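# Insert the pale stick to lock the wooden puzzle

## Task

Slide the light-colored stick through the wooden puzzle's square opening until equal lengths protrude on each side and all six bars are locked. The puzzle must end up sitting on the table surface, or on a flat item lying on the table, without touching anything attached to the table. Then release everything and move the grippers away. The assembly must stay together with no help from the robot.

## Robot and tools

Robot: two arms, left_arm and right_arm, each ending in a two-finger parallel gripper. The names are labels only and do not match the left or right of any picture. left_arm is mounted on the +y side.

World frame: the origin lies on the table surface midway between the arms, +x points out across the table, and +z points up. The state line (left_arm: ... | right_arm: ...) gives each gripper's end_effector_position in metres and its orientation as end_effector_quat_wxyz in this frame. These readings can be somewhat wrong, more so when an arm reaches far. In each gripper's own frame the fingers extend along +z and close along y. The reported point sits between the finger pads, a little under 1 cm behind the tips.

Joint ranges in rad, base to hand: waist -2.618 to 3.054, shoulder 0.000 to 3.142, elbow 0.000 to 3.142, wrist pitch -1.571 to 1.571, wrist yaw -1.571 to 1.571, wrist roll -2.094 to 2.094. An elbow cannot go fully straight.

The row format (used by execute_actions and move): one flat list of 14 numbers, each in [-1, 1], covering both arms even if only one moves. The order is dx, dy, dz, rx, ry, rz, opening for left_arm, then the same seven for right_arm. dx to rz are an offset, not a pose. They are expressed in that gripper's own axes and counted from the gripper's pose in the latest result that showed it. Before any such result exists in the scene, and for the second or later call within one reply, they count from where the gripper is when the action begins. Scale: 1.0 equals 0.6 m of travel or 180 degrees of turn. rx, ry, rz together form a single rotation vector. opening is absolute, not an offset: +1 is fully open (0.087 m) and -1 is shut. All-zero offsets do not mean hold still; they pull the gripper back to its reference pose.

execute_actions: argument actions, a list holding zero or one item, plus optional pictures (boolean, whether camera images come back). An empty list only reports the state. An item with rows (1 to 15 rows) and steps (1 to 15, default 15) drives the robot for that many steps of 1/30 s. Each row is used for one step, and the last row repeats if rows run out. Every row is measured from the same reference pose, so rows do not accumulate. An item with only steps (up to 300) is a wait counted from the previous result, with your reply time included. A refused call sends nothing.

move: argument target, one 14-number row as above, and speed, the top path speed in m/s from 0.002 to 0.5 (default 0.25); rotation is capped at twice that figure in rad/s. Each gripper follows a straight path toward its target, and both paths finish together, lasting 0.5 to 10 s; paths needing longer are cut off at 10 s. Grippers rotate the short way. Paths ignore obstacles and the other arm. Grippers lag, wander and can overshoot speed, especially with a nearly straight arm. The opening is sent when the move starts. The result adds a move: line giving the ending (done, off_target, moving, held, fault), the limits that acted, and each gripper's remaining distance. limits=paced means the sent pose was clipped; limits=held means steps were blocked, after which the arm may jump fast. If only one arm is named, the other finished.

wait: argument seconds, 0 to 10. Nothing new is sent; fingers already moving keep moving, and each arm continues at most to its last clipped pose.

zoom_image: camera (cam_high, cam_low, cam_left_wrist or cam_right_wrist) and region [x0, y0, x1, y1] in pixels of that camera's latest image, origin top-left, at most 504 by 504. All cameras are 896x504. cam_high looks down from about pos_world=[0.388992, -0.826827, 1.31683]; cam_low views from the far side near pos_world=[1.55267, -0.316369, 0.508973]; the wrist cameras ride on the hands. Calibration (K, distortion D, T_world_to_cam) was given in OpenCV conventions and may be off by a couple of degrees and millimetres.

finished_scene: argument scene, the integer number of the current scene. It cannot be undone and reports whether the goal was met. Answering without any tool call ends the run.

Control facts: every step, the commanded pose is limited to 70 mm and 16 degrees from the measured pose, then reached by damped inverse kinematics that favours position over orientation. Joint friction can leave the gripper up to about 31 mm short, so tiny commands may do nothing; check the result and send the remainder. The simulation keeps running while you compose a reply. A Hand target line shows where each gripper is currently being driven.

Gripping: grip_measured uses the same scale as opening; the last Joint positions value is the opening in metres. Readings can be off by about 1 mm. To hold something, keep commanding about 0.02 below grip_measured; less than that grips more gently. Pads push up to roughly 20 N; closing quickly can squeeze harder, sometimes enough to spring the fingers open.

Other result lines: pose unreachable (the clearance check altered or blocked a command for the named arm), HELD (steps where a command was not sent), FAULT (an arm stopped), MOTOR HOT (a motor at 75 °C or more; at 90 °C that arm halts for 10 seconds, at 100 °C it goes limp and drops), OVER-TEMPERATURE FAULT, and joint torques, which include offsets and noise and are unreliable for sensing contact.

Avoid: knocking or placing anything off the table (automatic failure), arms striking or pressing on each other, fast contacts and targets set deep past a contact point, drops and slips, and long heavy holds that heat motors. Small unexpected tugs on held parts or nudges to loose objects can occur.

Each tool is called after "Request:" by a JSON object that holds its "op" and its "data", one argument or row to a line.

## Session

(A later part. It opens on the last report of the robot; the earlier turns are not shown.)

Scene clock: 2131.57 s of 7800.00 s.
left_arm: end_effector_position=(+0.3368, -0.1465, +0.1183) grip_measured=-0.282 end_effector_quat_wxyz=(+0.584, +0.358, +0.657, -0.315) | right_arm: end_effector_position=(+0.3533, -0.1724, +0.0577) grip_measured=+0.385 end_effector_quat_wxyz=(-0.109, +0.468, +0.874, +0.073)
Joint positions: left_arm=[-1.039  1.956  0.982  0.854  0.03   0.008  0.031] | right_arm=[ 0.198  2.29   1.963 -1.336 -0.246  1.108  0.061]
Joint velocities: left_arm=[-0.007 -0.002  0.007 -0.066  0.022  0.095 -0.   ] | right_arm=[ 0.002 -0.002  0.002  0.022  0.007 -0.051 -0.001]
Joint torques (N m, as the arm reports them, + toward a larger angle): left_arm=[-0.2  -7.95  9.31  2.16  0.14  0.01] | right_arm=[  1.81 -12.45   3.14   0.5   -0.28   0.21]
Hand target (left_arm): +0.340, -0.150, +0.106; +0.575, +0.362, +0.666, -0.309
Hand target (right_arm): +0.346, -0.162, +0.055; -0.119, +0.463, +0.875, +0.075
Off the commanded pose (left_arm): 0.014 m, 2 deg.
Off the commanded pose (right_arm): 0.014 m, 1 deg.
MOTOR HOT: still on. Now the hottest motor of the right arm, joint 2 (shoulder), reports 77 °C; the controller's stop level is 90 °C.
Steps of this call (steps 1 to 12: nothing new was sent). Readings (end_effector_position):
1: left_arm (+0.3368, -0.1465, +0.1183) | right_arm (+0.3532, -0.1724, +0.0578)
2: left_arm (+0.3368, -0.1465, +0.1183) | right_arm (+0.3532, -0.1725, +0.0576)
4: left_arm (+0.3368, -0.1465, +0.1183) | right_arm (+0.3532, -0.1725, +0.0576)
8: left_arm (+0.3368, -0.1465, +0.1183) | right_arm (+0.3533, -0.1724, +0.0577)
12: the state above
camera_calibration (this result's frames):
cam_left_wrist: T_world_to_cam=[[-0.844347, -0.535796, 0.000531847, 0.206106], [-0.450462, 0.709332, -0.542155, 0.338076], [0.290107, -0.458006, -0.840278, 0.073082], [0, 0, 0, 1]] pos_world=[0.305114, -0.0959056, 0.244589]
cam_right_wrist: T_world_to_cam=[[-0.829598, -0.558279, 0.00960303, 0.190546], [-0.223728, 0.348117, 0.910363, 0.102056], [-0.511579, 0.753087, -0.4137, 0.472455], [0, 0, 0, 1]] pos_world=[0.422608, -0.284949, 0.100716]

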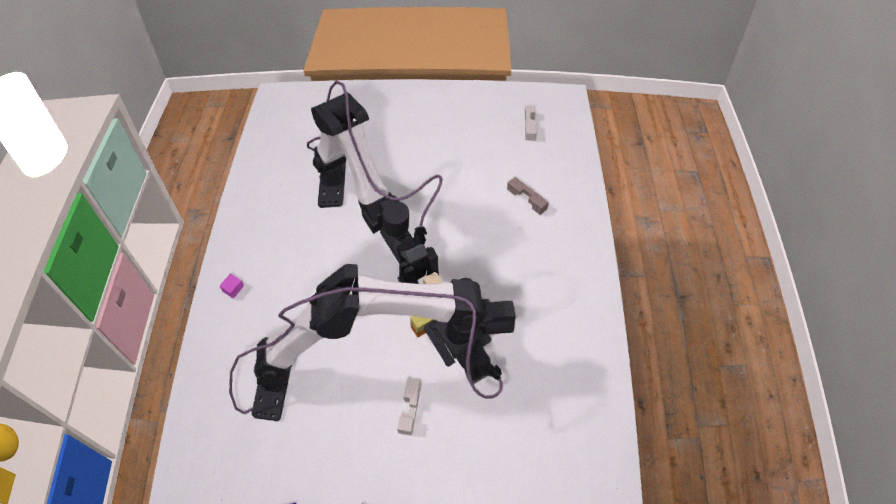

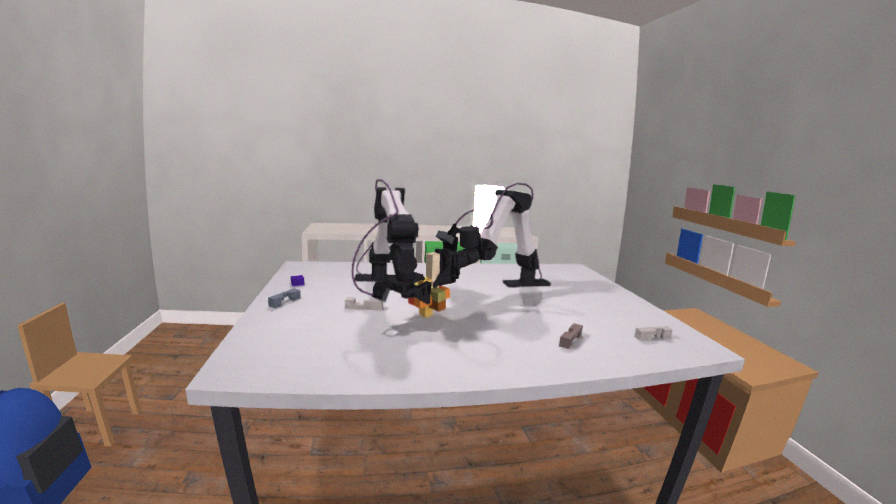

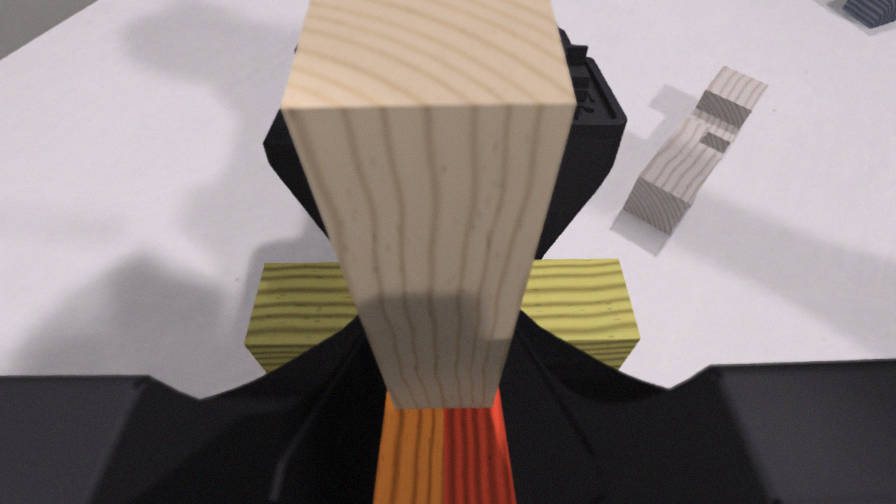

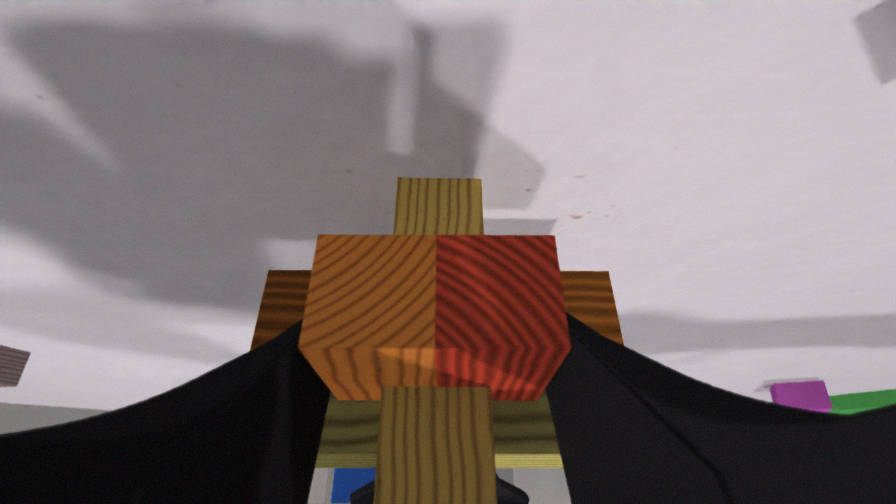

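Request:
{"op": "execute_actions", "data": {
  "actions": [
    {"rows": [[0.008,0,0.007,0,0.003,0,-0.33,0.0134,0,0.008,0.0024,0.0078,-0.0033,0.36],[0.0,0,0.002,0,-0.002,0,-0.33,0.0134,0,0.008,0.0024,0.0078,-0.0033,0.36],[-0.006,0,-0.003,0,-0.005,0,-0.33,0.0134,0,0.008,0.0024,0.0078,-0.0033,0.36],[-0.011,0,-0.006,0,-0.007,0,-0.33,0.0134,0,0.008,0.0024,0.0078,-0.0033,0.36],[-0.014,0,-0.008,0,-0.008,0,-0.33,0.0134,0,0.008,0.0024,0.0078,-0.0033,0.36],[-0.016,0,-0.0095,0,-0.0085,0,-0.33,0.0134,0,0.008,0.0024,0.0078,-0.0033,0.36],[-0.0175,0,-0.011,0,-0.009,0,-0.33,0.0134,0,0.008,0.0024,0.0078,-0.0033,0.36],[-0.019,0,-0.012,0,-0.0095,0,-0.33,0.0134,0,0.008,0.0024,0.0078,-0.0033,0.36],[-0.020,0,-0.013,0,-0.010,0,-0.33,0.0134,0,0.008,0.0024,0.0078,-0.0033,0.36],[-0.021,0,-0.014,0,-0.0103,0,-0.33,0.0134,0,0.008,0.0024,0.0078,-0.0033,0.36],[-0.022,0,-0.015,0,-0.0106,0,-0.33,0.0134,0,0.008,0.0024,0.0078,-0.0033,0.36],[-0.023,0,-0.016,0,-0.0109,0,-0.33,0.0134,0,0.008,0.0024,0.0078,-0.0033,0.36],[-0.024,0,-0.017,0,-0.0111,0,-0.33,0.0134,0,0.008,0.0024,0.0078,-0.0033,0.36]], "steps": 15}
  ],
  "pictures": false
}}

Request:
{"op": "wait", "data": {
  "seconds": 0.4
}}

Scene clock: 2154.93 s of 7800.00 s.
left_arm: end_effector_position=(+0.3340, -0.1422, +0.1195) grip_measured=-0.282 end_effector_quat_wxyz=(+0.584, +0.358, +0.657, -0.314) | right_arm: end_effector_position=(+0.3515, -0.1685, +0.0584) grip_measured=+0.385 end_effector_quat_wxyz=(-0.112, +0.464, +0.875, +0.075)
Joint positions: left_arm=[-1.039  1.937  0.961  0.855  0.029  0.008  0.031] | right_arm=[ 0.206  2.29   1.963 -1.339 -0.254  1.107  0.061]
Joint velocities: left_arm=[ 0.007 -0.042 -0.056  0.051  0.022  0.007  0.001] | right_arm=[ 0.007 -0.002 -0.002 -0.066  0.007 -0.022 -0.   ]
Joint torques (N m, as the arm reports them, + toward a larger angle): left_arm=[ -0.26 -12.67   6.14   2.56   0.22  -0.02] | right_arm=[  0.2  -11.34   4.64   0.4   -0.23   0.04]
Hand target (left_arm): +0.332, -0.140, +0.134; +0.596, +0.353, +0.646, -0.321
Hand target (right_arm): +0.348, -0.165, +0.055; -0.121, +0.462, +0.875, +0.076
Off the commanded pose (left_arm): 0.015 m, 2 deg.
Off the commanded pose (right_arm): 0.006 m, 1 deg.
MOTOR HOT: still on. Now the hottest motor of the right arm, joint 2 (shoulder), reports 79 °C; the controller's stop level is 90 °C.
Steps of this call (steps 1 to 90: nothing new was sent; then 19.87 s passed at rest; steps 91 to 105: all 15 steps of this action). Readings (end_effector_position):
91: left_arm (+0.3368, -0.1465, +0.1183) | right_arm (+0.3533, -0.1724, +0.0577)
92: left_arm (+0.3369, -0.1465, +0.1185) | right_arm (+0.3533, -0.1724, +0.0577)
94: left_arm (+0.3369, -0.1465, +0.1194) | right_arm (+0.3533, -0.1724, +0.0577)
98: left_arm (+0.3359, -0.1451, +0.1191) | right_arm (+0.3530, -0.1719, +0.0580)
105: the state above

Scene clock: 2155.33 s of 7800.00 s.
left_arm: end_effector_position=(+0.3339, -0.1418, +0.1194) grip_measured=-0.282 end_effector_quat_wxyz=(+0.584, +0.358, +0.657, -0.314) | right_arm: end_effector_position=(+0.3514, -0.1681, +0.0585) grip_measured=+0.385 end_effector_quat_wxyz=(-0.113, +0.464, +0.876, +0.075)
Joint positions: left_arm=[-1.039  1.935  0.959  0.855  0.028  0.008  0.031] | right_arm=[ 0.206  2.29   1.963 -1.339 -0.254  1.107  0.061]
Joint velocities: left_arm=[ 0.012  0.007  0.007  0.066 -0.007 -0.066  0.   ] | right_arm=[-0.022  0.002 -0.007 -0.022  0.007 -0.022 -0.   ]
Joint torques (N m, as the arm reports them, + toward a larger angle): left_arm=[ -0.18 -12.49   6.13   2.61   0.14  -0.04] | right_arm=[  0.35 -11.46   4.58   0.35  -0.24   0.02]
Hand target (left_arm): +0.332, -0.140, +0.134; +0.596, +0.353, +0.646, -0.321
Hand target (right_arm): +0.348, -0.165, +0.055; -0.121, +0.462, +0.875, +0.076
Off the commanded pose (left_arm): 0.015 m, 2 deg.
Off the commanded pose (right_arm): 0.006 m, 1 deg.
MOTOR HOT: still on. Now the hottest motor of the right arm, joint 2 (shoulder), reports 79 °C; the controller's stop level is 90 °C.
Steps of this call (steps 1 to 12: nothing new was sent). Readings (end_effector_position):
1: left_arm (+0.3340, -0.1420, +0.1195) | right_arm (+0.3515, -0.1683, +0.0584)
2: left_arm (+0.3340, -0.1419, +0.1196) | right_arm (+0.3514, -0.1682, +0.0584)
4: left_arm (+0.3339, -0.1418, +0.1194) | right_arm (+0.3514, -0.1681, +0.0585)
8: left_arm (+0.3339, -0.1418, +0.1194) | right_arm (+0.3514, -0.1681, +0.0585)
12: the state above
camera_calibration (this result's frames):
cam_left_wrist: T_world_to_cam=[[-0.843534, -0.537076, 0.000411472, 0.205705], [-0.451926, 0.709384, -0.540867, 0.334362], [0.290194, -0.456426, -0.841108, 0.077282], [0, 0, 0, 1]] pos_world=[0.302199, -0.0914385, 0.245763]
cam_right_wrist: T_world_to_cam=[[-0.824869, -0.565264, 0.00819632, 0.188634], [-0.223407, 0.339259, 0.913779, 0.0976692], [-0.519307, 0.751917, -0.406128, 0.470654], [0, 0, 0, 1]] pos_world=[0.421832, -0.2804, 0.100352]

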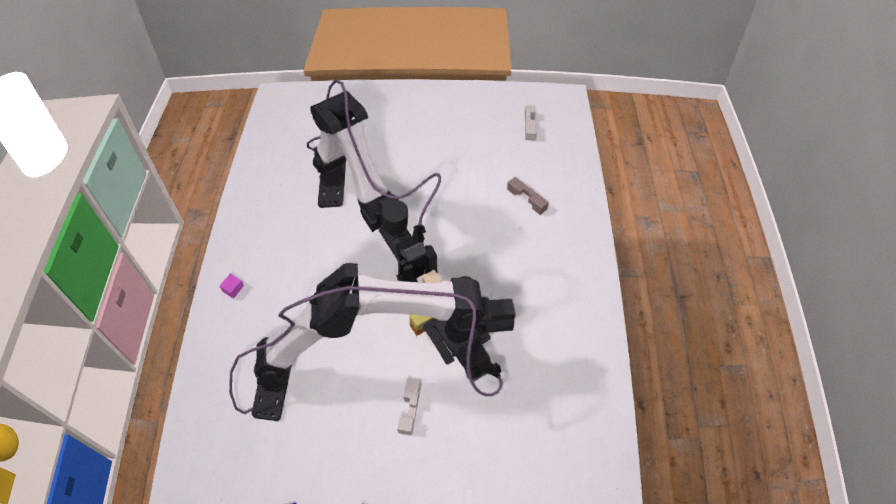

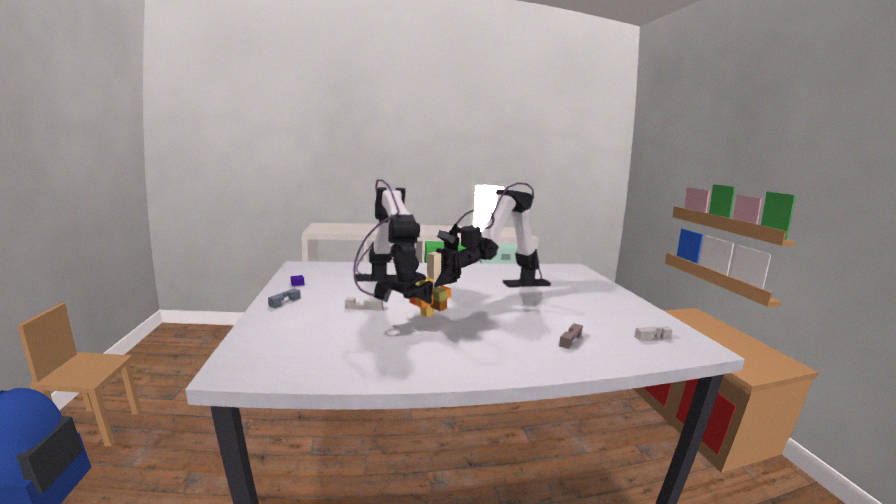

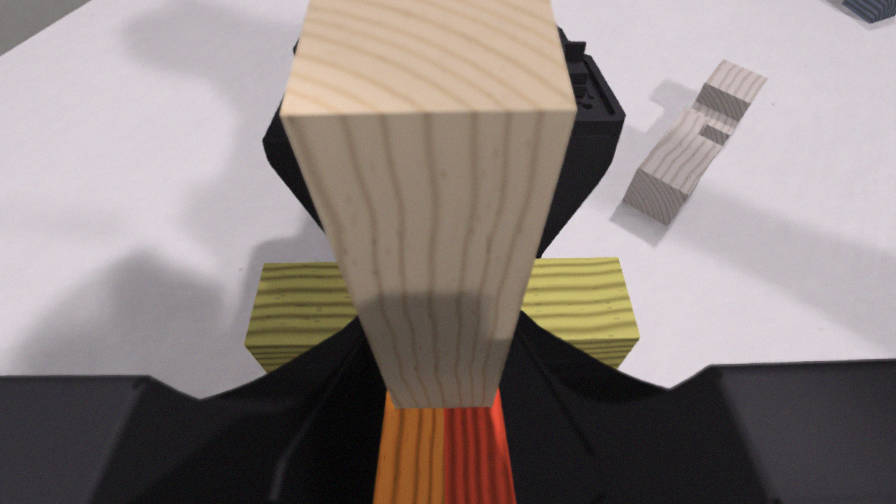

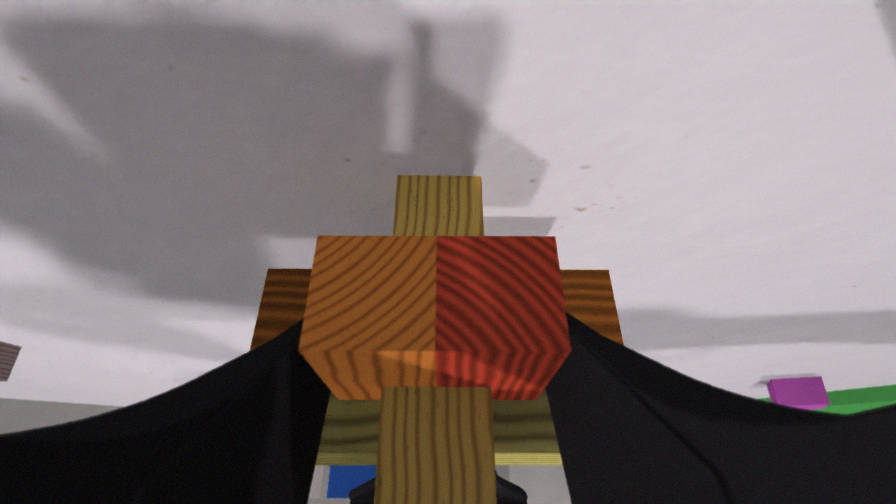

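Request:
{"op": "execute_actions", "data": {
  "actions": [
    {"rows": [[-0.015,0,-0.010,0,-0.007,0,-0.33,0,0,0.004,0,0,0,0.36],[-0.005,0,-0.004,0,-0.003,0,-0.33,0,0,0.004,0,0,0,0.36],[0.005,0,0.0,0,0.001,0,-0.33,0,0,0.004,0,0,0,0.36],[0.012,0,0.002,0,0.004,0,-0.33,0,0,0.004,0,0,0,0.36],[0.018,0,0.003,0,0.007,0,-0.33,0,0,0.004,0,0,0,0.36],[0.023,0,0.0035,0,0.009,0,-0.33,0,0,0.004,0,0,0,0.36],[0.0285,0,0.0039,0,0.011,0,-0.33,0,0,0.004,0,0,0,0.36],[0.0285,0,0.0039,0,0.011,0,-0.33,0,0,0.003,0,0,0,0.37],[0.0285,0,0.0039,0,0.011,0,-0.33,0,0,0.002,0,0,0,0.38],[0.0285,0,0.0039,0,0.011,0,-0.33,0,0,0.002,0,0,0,0.39],[0.0285,0,0.0039,0,0.011,0,-0.33,0,0,0.002,0,0,0,0.41],[0.0285,0,0.0039,0,0.011,0,-0.33,0,0,0.002,0,0,0,0.45],[0.0285,0,0.0039,0,0.011,0,-0.33,0,0,0.002,0,0,0,0.5],[0.0285,0,0.0039,0,0.011,0,-0.33,0,0,0.002,0,0,0,0.55]], "steps": 15}
  ]
}}

Scene clock: 2193.27 s of 7800.00 s.
left_arm: end_effector_position=(+0.3341, -0.1419, +0.1183) grip_measured=-0.282 end_effector_quat_wxyz=(+0.584, +0.358, +0.658, -0.314) | right_arm: end_effector_position=(+0.3514, -0.1684, +0.0583) grip_measured=+0.544 end_effector_quat_wxyz=(-0.112, +0.464, +0.876, +0.074)
Joint positions: left_arm=[-1.039  1.938  0.959  0.857  0.028  0.008  0.031] | right_arm=[ 0.206  2.29   1.963 -1.339 -0.253  1.107  0.068]
Joint velocities: left_arm=[ 0.002  0.012  0.017  0.022 -0.022 -0.037  0.   ] | right_arm=[-0.002  0.007  0.012  0.022 -0.007 -0.095  0.009]
Joint torques (N m, as the arm reports them, + toward a larger angle): left_arm=[-0.33 -8.32  7.13  2.29  0.14  0.02] | right_arm=[ -0.04 -11.62   4.99   0.31  -0.24   0.05]
Hand target (left_arm): +0.334, -0.141, +0.103; +0.573, +0.363, +0.667, -0.308
Hand target (right_arm): +0.351, -0.168, +0.057; -0.113, +0.464, +0.876, +0.075
Off the commanded pose (left_arm): 0.016 m, 2 deg.
Off the commanded pose (right_arm): 0.001 m, 0 deg.
MOTOR HOT: still on. Now the hottest motor of the right arm, joint 2 (shoulder), reports 77 °C; the controller's stop level is 90 °C.
Steps of this call (steps 1 to 90: nothing new was sent; then 34.43 s passed at rest; steps 91 to 105: all 15 steps of this action). Readings (end_effector_position):
91: left_arm (+0.3339, -0.1418, +0.1194) | right_arm (+0.3514, -0.1681, +0.0585)
92: left_arm (+0.3340, -0.1417, +0.1193) | right_arm (+0.3514, -0.1682, +0.0584)
94: left_arm (+0.3339, -0.1417, +0.1188) | right_arm (+0.3514, -0.1682, +0.0584)
98: left_arm (+0.3340, -0.1418, +0.1181) | right_arm (+0.3514, -0.1683, +0.0584)
105: the state above
camera_calibration (this result's frames):
cam_left_wrist: T_world_to_cam=[[-0.84333, -0.537395, 0.000410966, 0.205665], [-0.452527, 0.709735, -0.539903, 0.334012], [0.28985, -0.455503, -0.841727, 0.0765637], [0, 0, 0, 1]] pos_world=[0.302401, -0.0916614, 0.244695]
cam_right_wrist: T_world_to_cam=[[-0.824789, -0.565371, 0.0088642, 0.188431], [-0.223658, 0.3406, 0.913219, 0.098215], [-0.519327, 0.751231, -0.407372, 0.470765], [0, 0, 0, 1]] pos_world=[0.421863, -0.280571, 0.100414]

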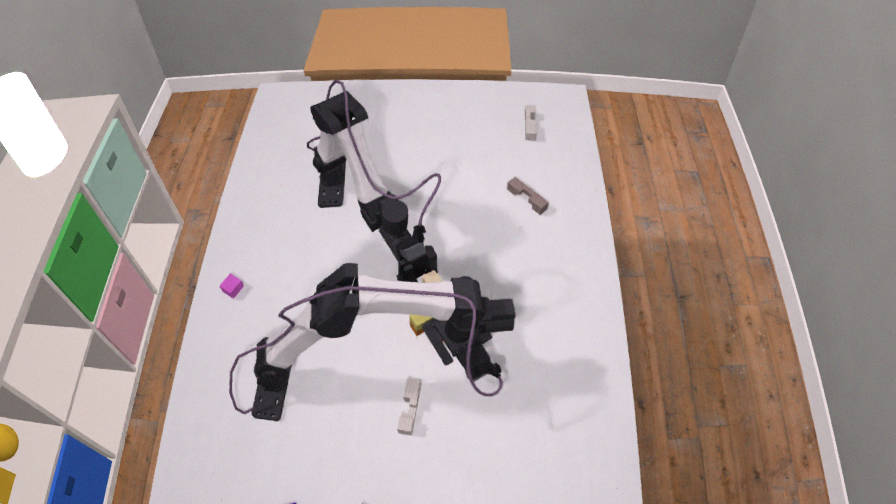

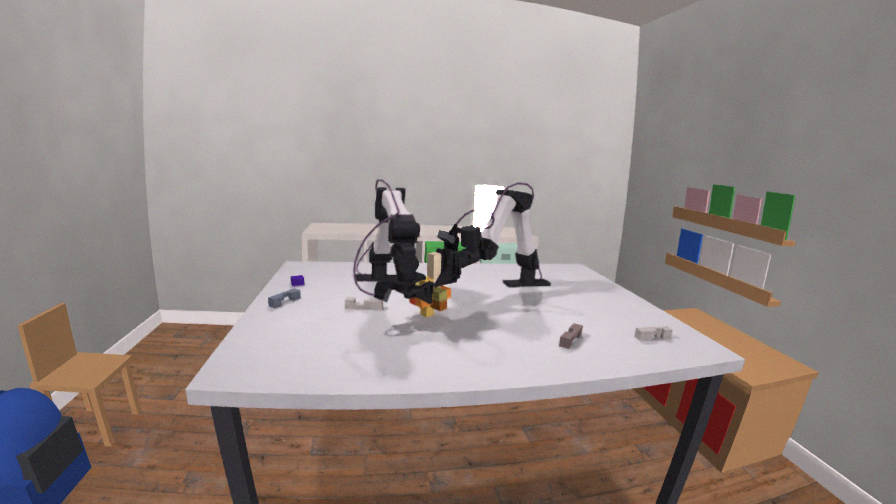

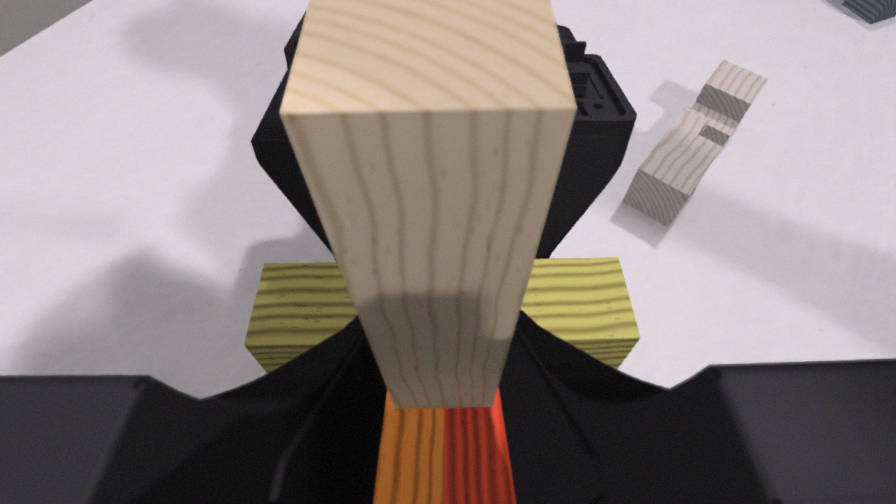

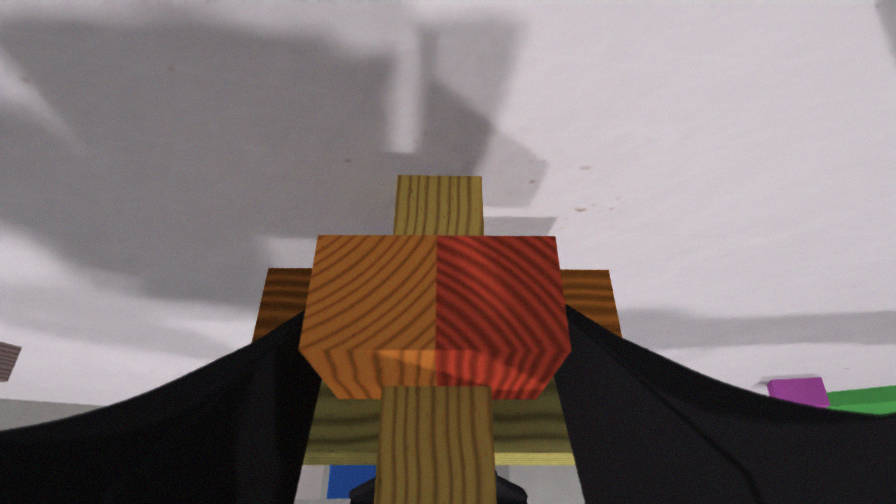

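Request:
{"op": "move", "data": {
  "target": [0.027,0,0.0037,0,0.0105,0,-0.33,-0.085,0,-0.035,0,0,0,0.6],
  "speed": 0.05
}}

Scene clock: 2209.07 s of 7800.00 s.
left_arm: end_effector_position=(+0.3341, -0.1419, +0.1183) grip_measured=-0.282 end_effector_quat_wxyz=(+0.584, +0.358, +0.658, -0.314) | right_arm: end_effector_position=(+0.3823, -0.2095, +0.0684) grip_measured=+0.600 end_effector_quat_wxyz=(-0.109, +0.464, +0.875, +0.081)
Joint positions: left_arm=[-1.039  1.938  0.959  0.857  0.028  0.008  0.031] | right_arm=[ 0.106  2.423  2.233 -1.488 -0.251  1.007  0.07 ]
Joint velocities: left_arm=[ 0.017  0.002  0.017  0.037 -0.007 -0.11   0.001] | right_arm=[ 0.012  0.007  0.002 -0.037 -0.022  0.037 -0.   ]
Joint torques (N m, as the arm reports them, + toward a larger angle): left_arm=[-0.07 -8.46  7.15  2.27  0.19  0.03] | right_arm=[ -0.51 -11.41   6.98   0.19   0.01  -0.05]
Hand target (left_arm): +0.334, -0.141, +0.102; +0.573, +0.363, +0.667, -0.308
Hand target (right_arm): +0.382, -0.213, +0.066; -0.112, +0.464, +0.876, +0.076
Off the commanded pose (left_arm): 0.016 m, 2 deg.
Off the commanded pose (right_arm): 0.005 m, 1 deg.
MOTOR HOT: still on. Now the hottest motor of the right arm, joint 2 (shoulder), reports 77 °C; the controller's stop level is 90 °C.
After step 90, 11.23 s passed at rest.
move: off_target (left_arm)
camera_calibration (this result's frames):
cam_left_wrist: T_world_to_cam=[[-0.84333, -0.537395, 0.000410966, 0.205665], [-0.452527, 0.709735, -0.539903, 0.334012], [0.28985, -0.455503, -0.841727, 0.0765637], [0, 0, 0, 1]] pos_world=[0.302401, -0.0916614, 0.244695]
cam_right_wrist: T_world_to_cam=[[-0.827001, -0.562164, -0.00638164, 0.193089], [-0.233277, 0.332803, 0.913687, 0.111993], [-0.511518, 0.757109, -0.406368, 0.51995], [0, 0, 0, 1]] pos_world=[0.451775, -0.322383, 0.110197]

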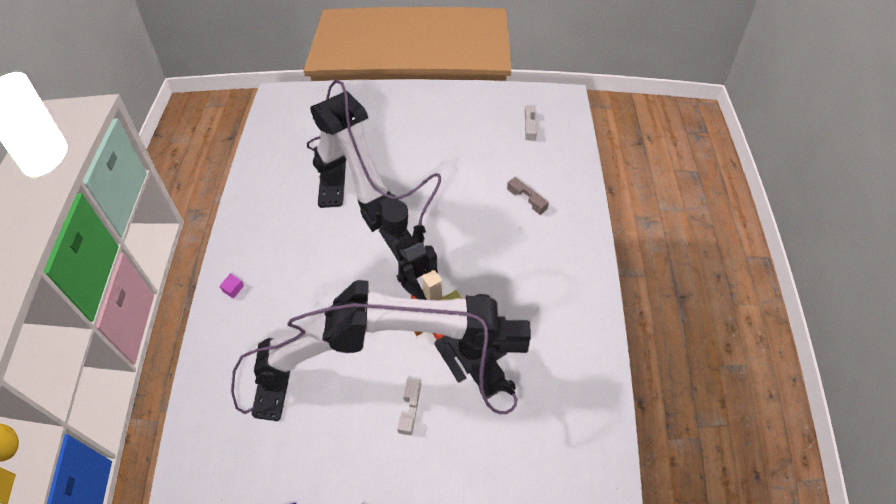

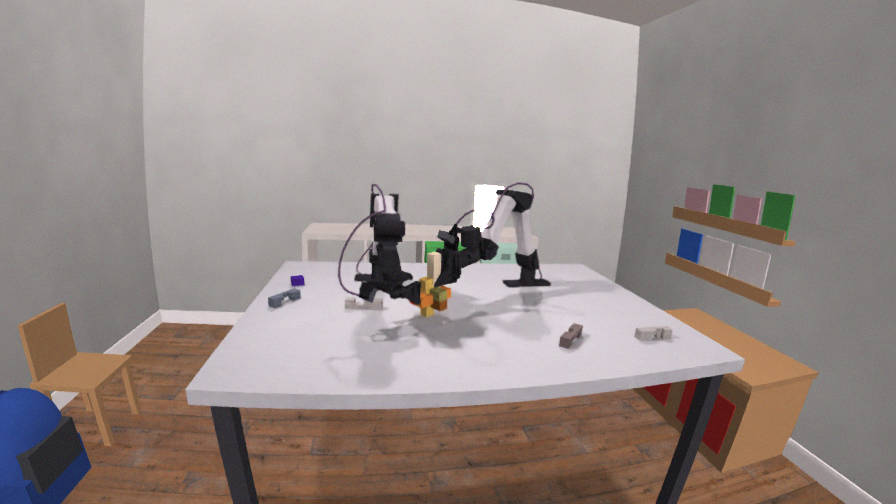

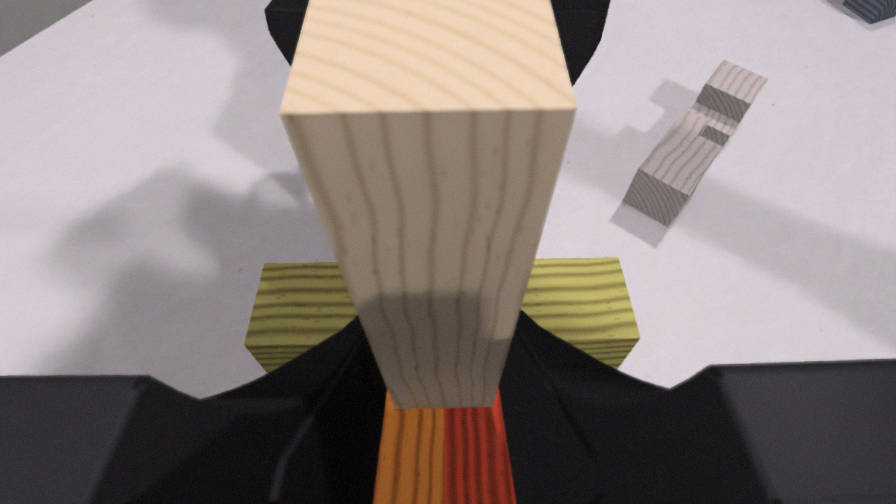

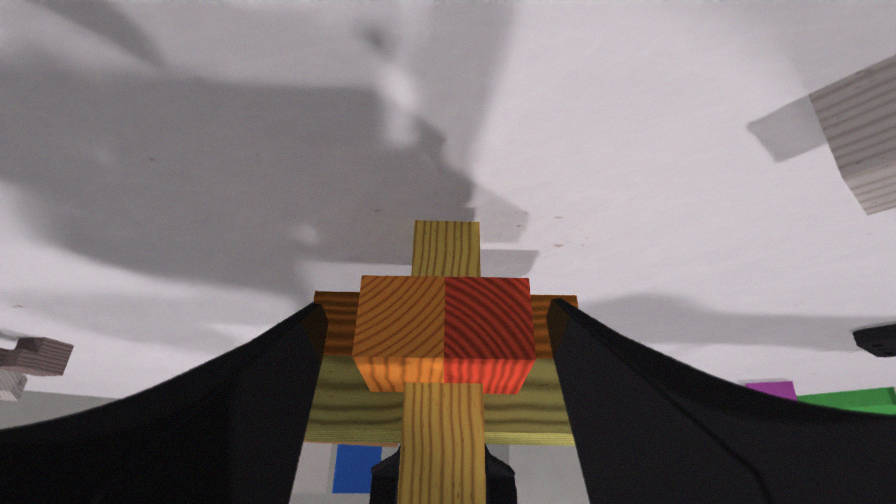

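Request:
{"op": "execute_actions", "data": {
  "actions": [
    {"rows": [[0.027,0,0.0037,0,0.0105,0,-0.33,0,0,0,0,0,0,0.4],[0.027,0,0.0037,0,0.0105,0,-0.33,0,0,0,0,0,0,0.2],[0.027,0,0.0037,0,0.0105,0,-0.33,0,0,0,0,0,0,0.0],[0.027,0,0.0037,0,0.0105,0,-0.33,0,0,0,0,0,0,-0.2],[0.027,0,0.0037,0,0.0105,0,-0.33,0,0,0,0,0,0,-0.4],[0.027,0,0.0037,0,0.0105,0,-0.33,0,0,0,0,0,0,-0.6],[0.027,0,0.0037,0,0.0105,0,-0.33,0,0,0,0,0,0,-0.7]], "steps": 15}
  ]
}}

Request:
{"op": "zoom_image", "data": {
  "camera": "cam_low",
  "region": [385, 245, 475, 325]
}}

Scene clock: 2213.77 s of 7800.00 s.
left_arm: end_effector_position=(+0.3341, -0.1419, +0.1183) grip_measured=-0.282 end_effector_quat_wxyz=(+0.584, +0.358, +0.658, -0.314) | right_arm: end_effector_position=(+0.3818, -0.2095, +0.0684) grip_measured=-0.700 end_effector_quat_wxyz=(-0.110, +0.464, +0.875, +0.081)
Joint positions: left_arm=[-1.039  1.938  0.959  0.857  0.028  0.008  0.031] | right_arm=[ 0.106  2.423  2.233 -1.49  -0.251  1.006  0.013]
Joint velocities: left_arm=[ 0.002  0.012  0.002  0.022  0.022  0.095 -0.001] | right_arm=[-0.012  0.002 -0.002 -0.051  0.007  0.051 -0.   ]
Joint torques (N m, as the arm reports them, + toward a larger angle): left_arm=[-0.12 -8.08  7.25  2.37  0.13  0.01] | right_arm=[ -0.03 -12.63   5.28   0.33  -0.15   0.05]
Hand target (left_arm): +0.334, -0.141, +0.102; +0.573, +0.363, +0.667, -0.308
Hand target (right_arm): +0.382, -0.210, +0.068; -0.109, +0.464, +0.875, +0.081
Off the commanded pose (left_arm): 0.016 m, 2 deg.
Off the commanded pose (right_arm): 0.000 m, 0 deg.
MOTOR HOT: still on. Now the hottest motor of the right arm, joint 2 (shoulder), reports 77 °C; the controller's stop level is 90 °C.
Steps of this call (steps 1 to 90: nothing new was sent; then 1.20 s passed at rest; steps 91 to 105: all 15 steps of this action). Readings (end_effector_position):
91: left_arm (+0.3341, -0.1419, +0.1183) | right_arm (+0.3818, -0.2095, +0.0684)
92: left_arm (+0.3341, -0.1419, +0.1183) | right_arm (+0.3818, -0.2095, +0.0684)
94: left_arm (+0.3341, -0.1419, +0.1183) | right_arm (+0.3818, -0.2095, +0.0684)
98: left_arm (+0.3341, -0.1419, +0.1183) | right_arm (+0.3818, -0.2095, +0.0684)
105: the state above
camera_calibration (this result's frames):
cam_left_wrist: T_world_to_cam=[[-0.84333, -0.537395, 0.000410966, 0.205665], [-0.452527, 0.709735, -0.539903, 0.334012], [0.28985, -0.455503, -0.841727, 0.0765637], [0, 0, 0, 1]] pos_world=[0.302401, -0.0916614, 0.244695]
cam_right_wrist: T_world_to_cam=[[-0.826597, -0.562772, -0.00496162, 0.192304], [-0.23195, 0.332629, 0.914088, 0.111244], [-0.512773, 0.756734, -0.405485, 0.520116], [0, 0, 0, 1]] pos_world=[0.451462, -0.322369, 0.110166]

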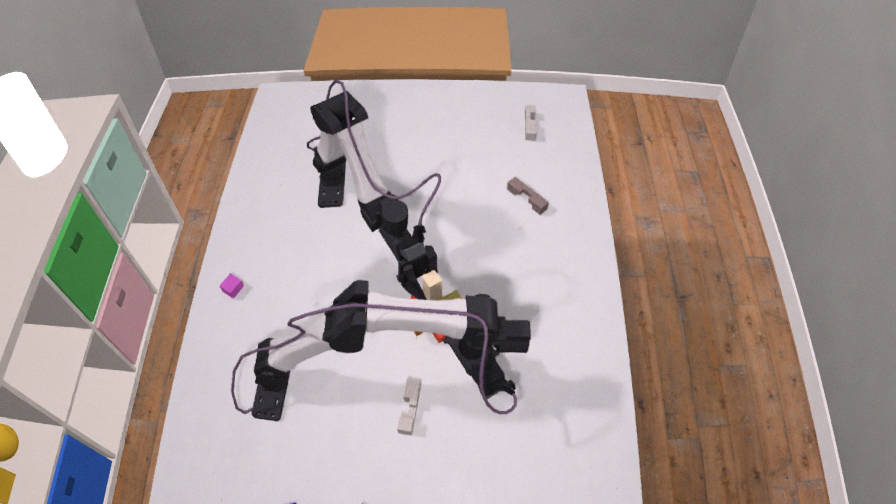

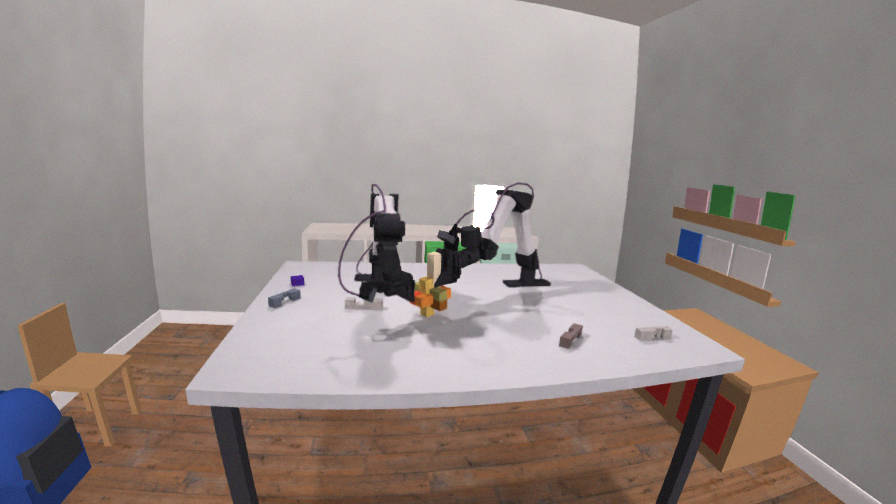

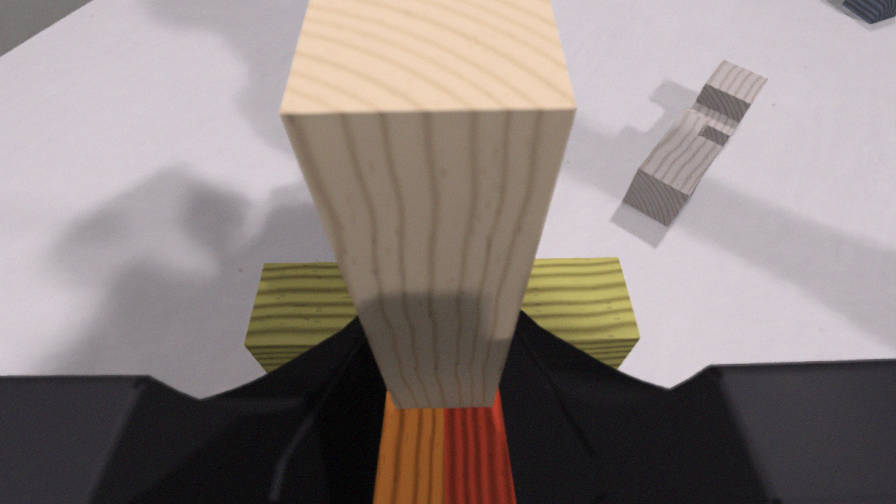

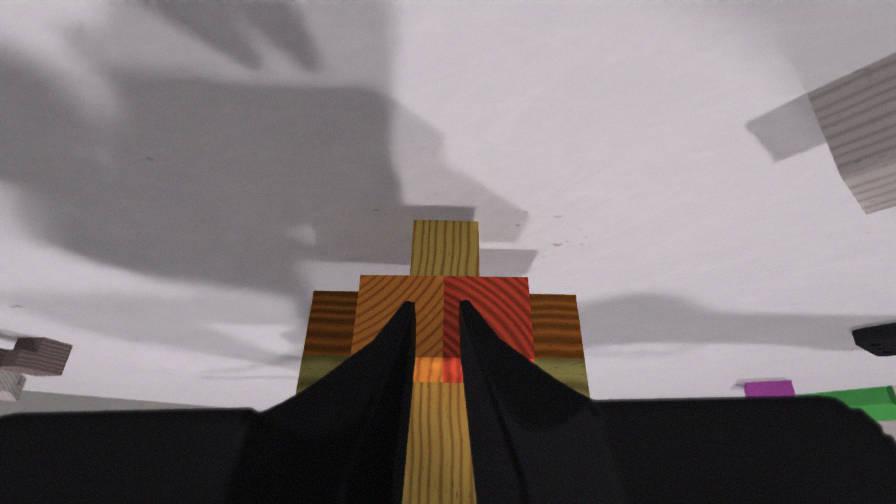

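Region (385, 245, 475, 325) of cam_low's 896x504 image, scaled by 5.600, with more detail than that image has.

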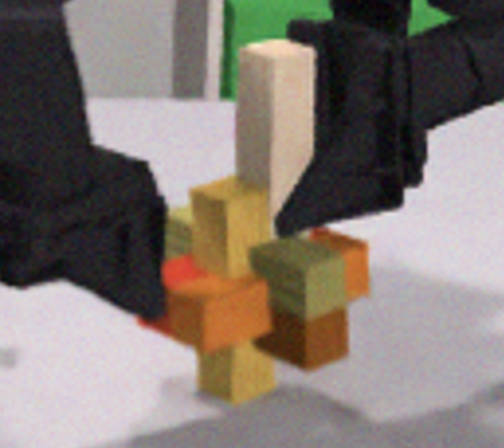

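Request:
{"op": "move", "data": {
  "target": [0.027,0,0.0037,0,0.0105,0,-0.33,0.036,0.002,0.0105,0,0,0,-0.7],
  "speed": 0.015
}}

Scene clock: 2234.03 s of 7800.00 s.
left_arm: end_effector_position=(+0.3342, -0.1418, +0.1183) grip_measured=-0.282 end_effector_quat_wxyz=(+0.584, +0.358, +0.658, -0.314) | right_arm: end_effector_position=(+0.3743, -0.2008, +0.0673) grip_measured=-0.700 end_effector_quat_wxyz=(-0.103, +0.467, +0.875, +0.075)
Joint positions: left_arm=[-1.039  1.938  0.959  0.857  0.027  0.008  0.031] | right_arm=[ 0.131  2.372  2.144 -1.44  -0.237  1.039  0.013]
Joint velocities: left_arm=[-0.002  0.002  0.007  0.007  0.037  0.007 -0.   ] | right_arm=[-0.007  0.007  0.017  0.051  0.022  0.051 -0.   ]
Joint torques (N m, as the arm reports them, + toward a larger angle): left_arm=[ 0.   -8.    7.24  2.32  0.22  0.02] | right_arm=[  1.63 -13.35   3.44   0.49  -0.32   0.19]
Hand target (left_arm): +0.334, -0.141, +0.102; +0.573, +0.363, +0.667, -0.308
Hand target (right_arm): +0.370, -0.191, +0.068; -0.110, +0.464, +0.875, +0.080
Off the commanded pose (left_arm): 0.016 m, 2 deg.
Off the commanded pose (right_arm): 0.011 m, 1 deg.
MOTOR HOT: still on. Now the hottest motor of the right arm, joint 2 (shoulder), reports 79 °C; the controller's stop level is 90 °C.
After step 90, 15.53 s passed at rest.
move: off_target (left_arm, right_arm)
camera_calibration (this result's frames):
cam_left_wrist: T_world_to_cam=[[-0.842923, -0.538034, 0.000318152, 0.205583], [-0.453024, 0.709421, -0.5399, 0.334131], [0.290259, -0.455238, -0.841729, 0.0764655], [0, 0, 0, 1]] pos_world=[0.302465, -0.0916185, 0.244695]
cam_right_wrist: T_world_to_cam=[[-0.829398, -0.558658, 0.000669641, 0.192511], [-0.234606, 0.349389, 0.907131, 0.112491], [-0.50701, 0.752216, -0.420847, 0.507151], [0, 0, 0, 1]] pos_world=[0.44319, -0.313243, 0.11126]

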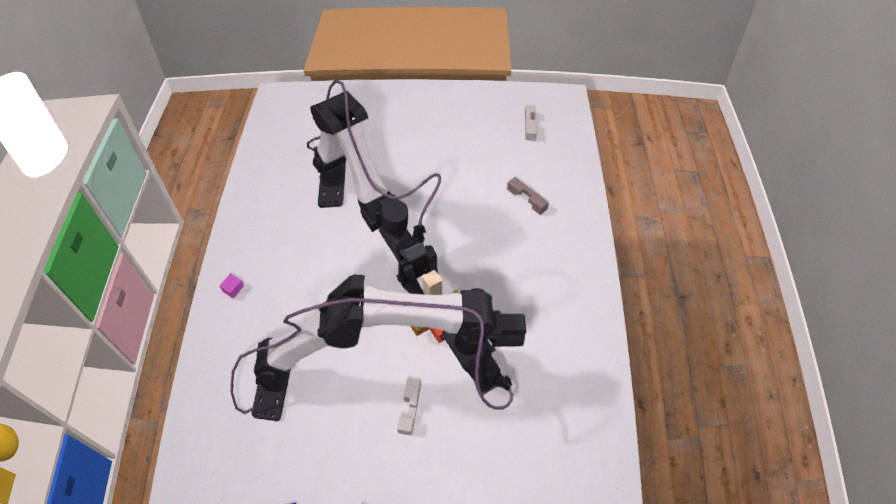

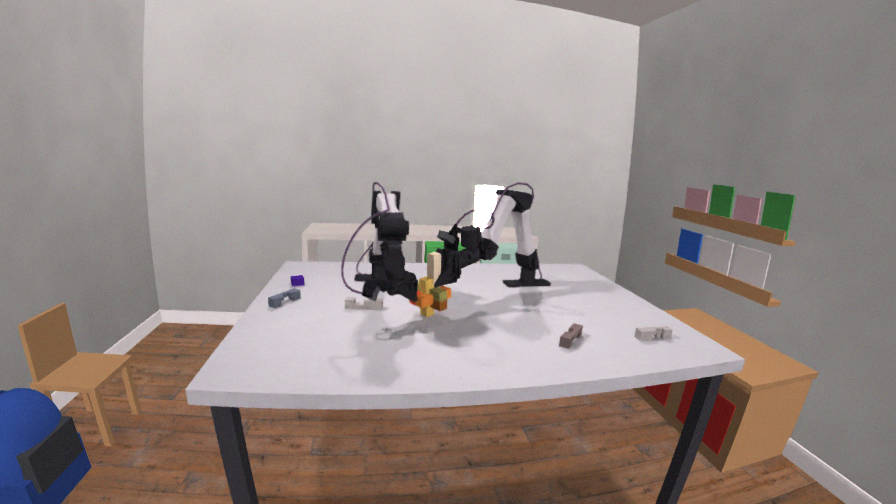

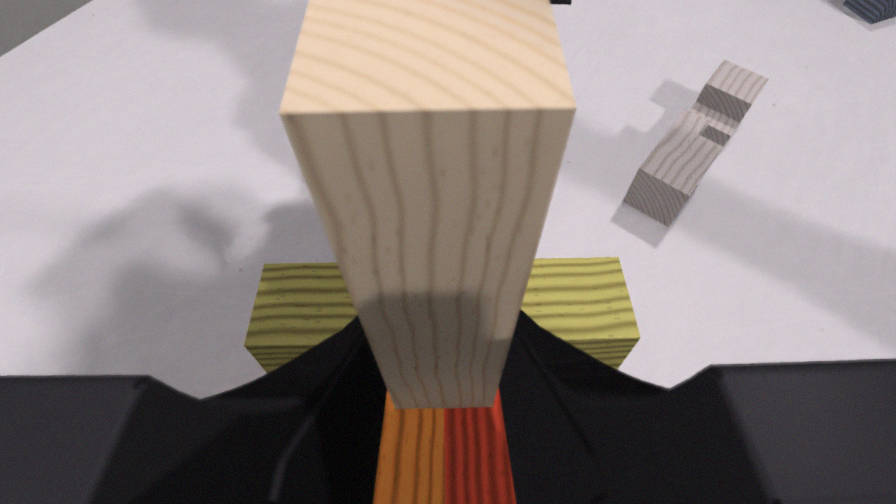

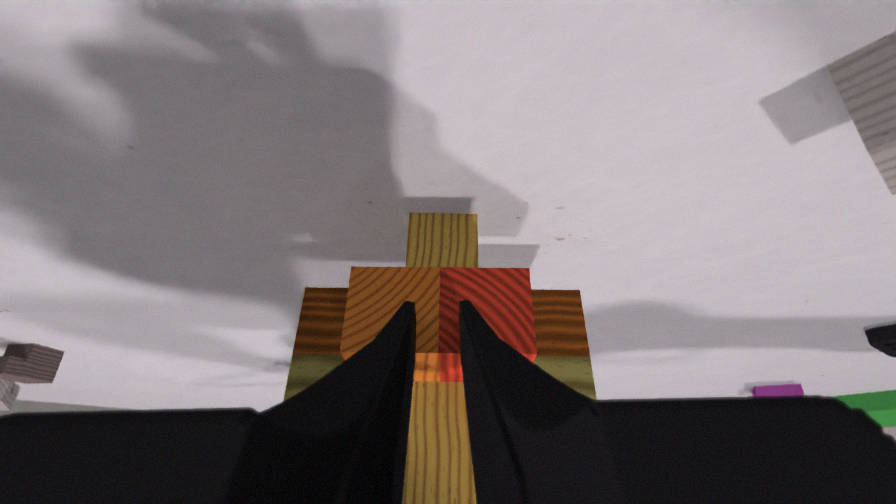

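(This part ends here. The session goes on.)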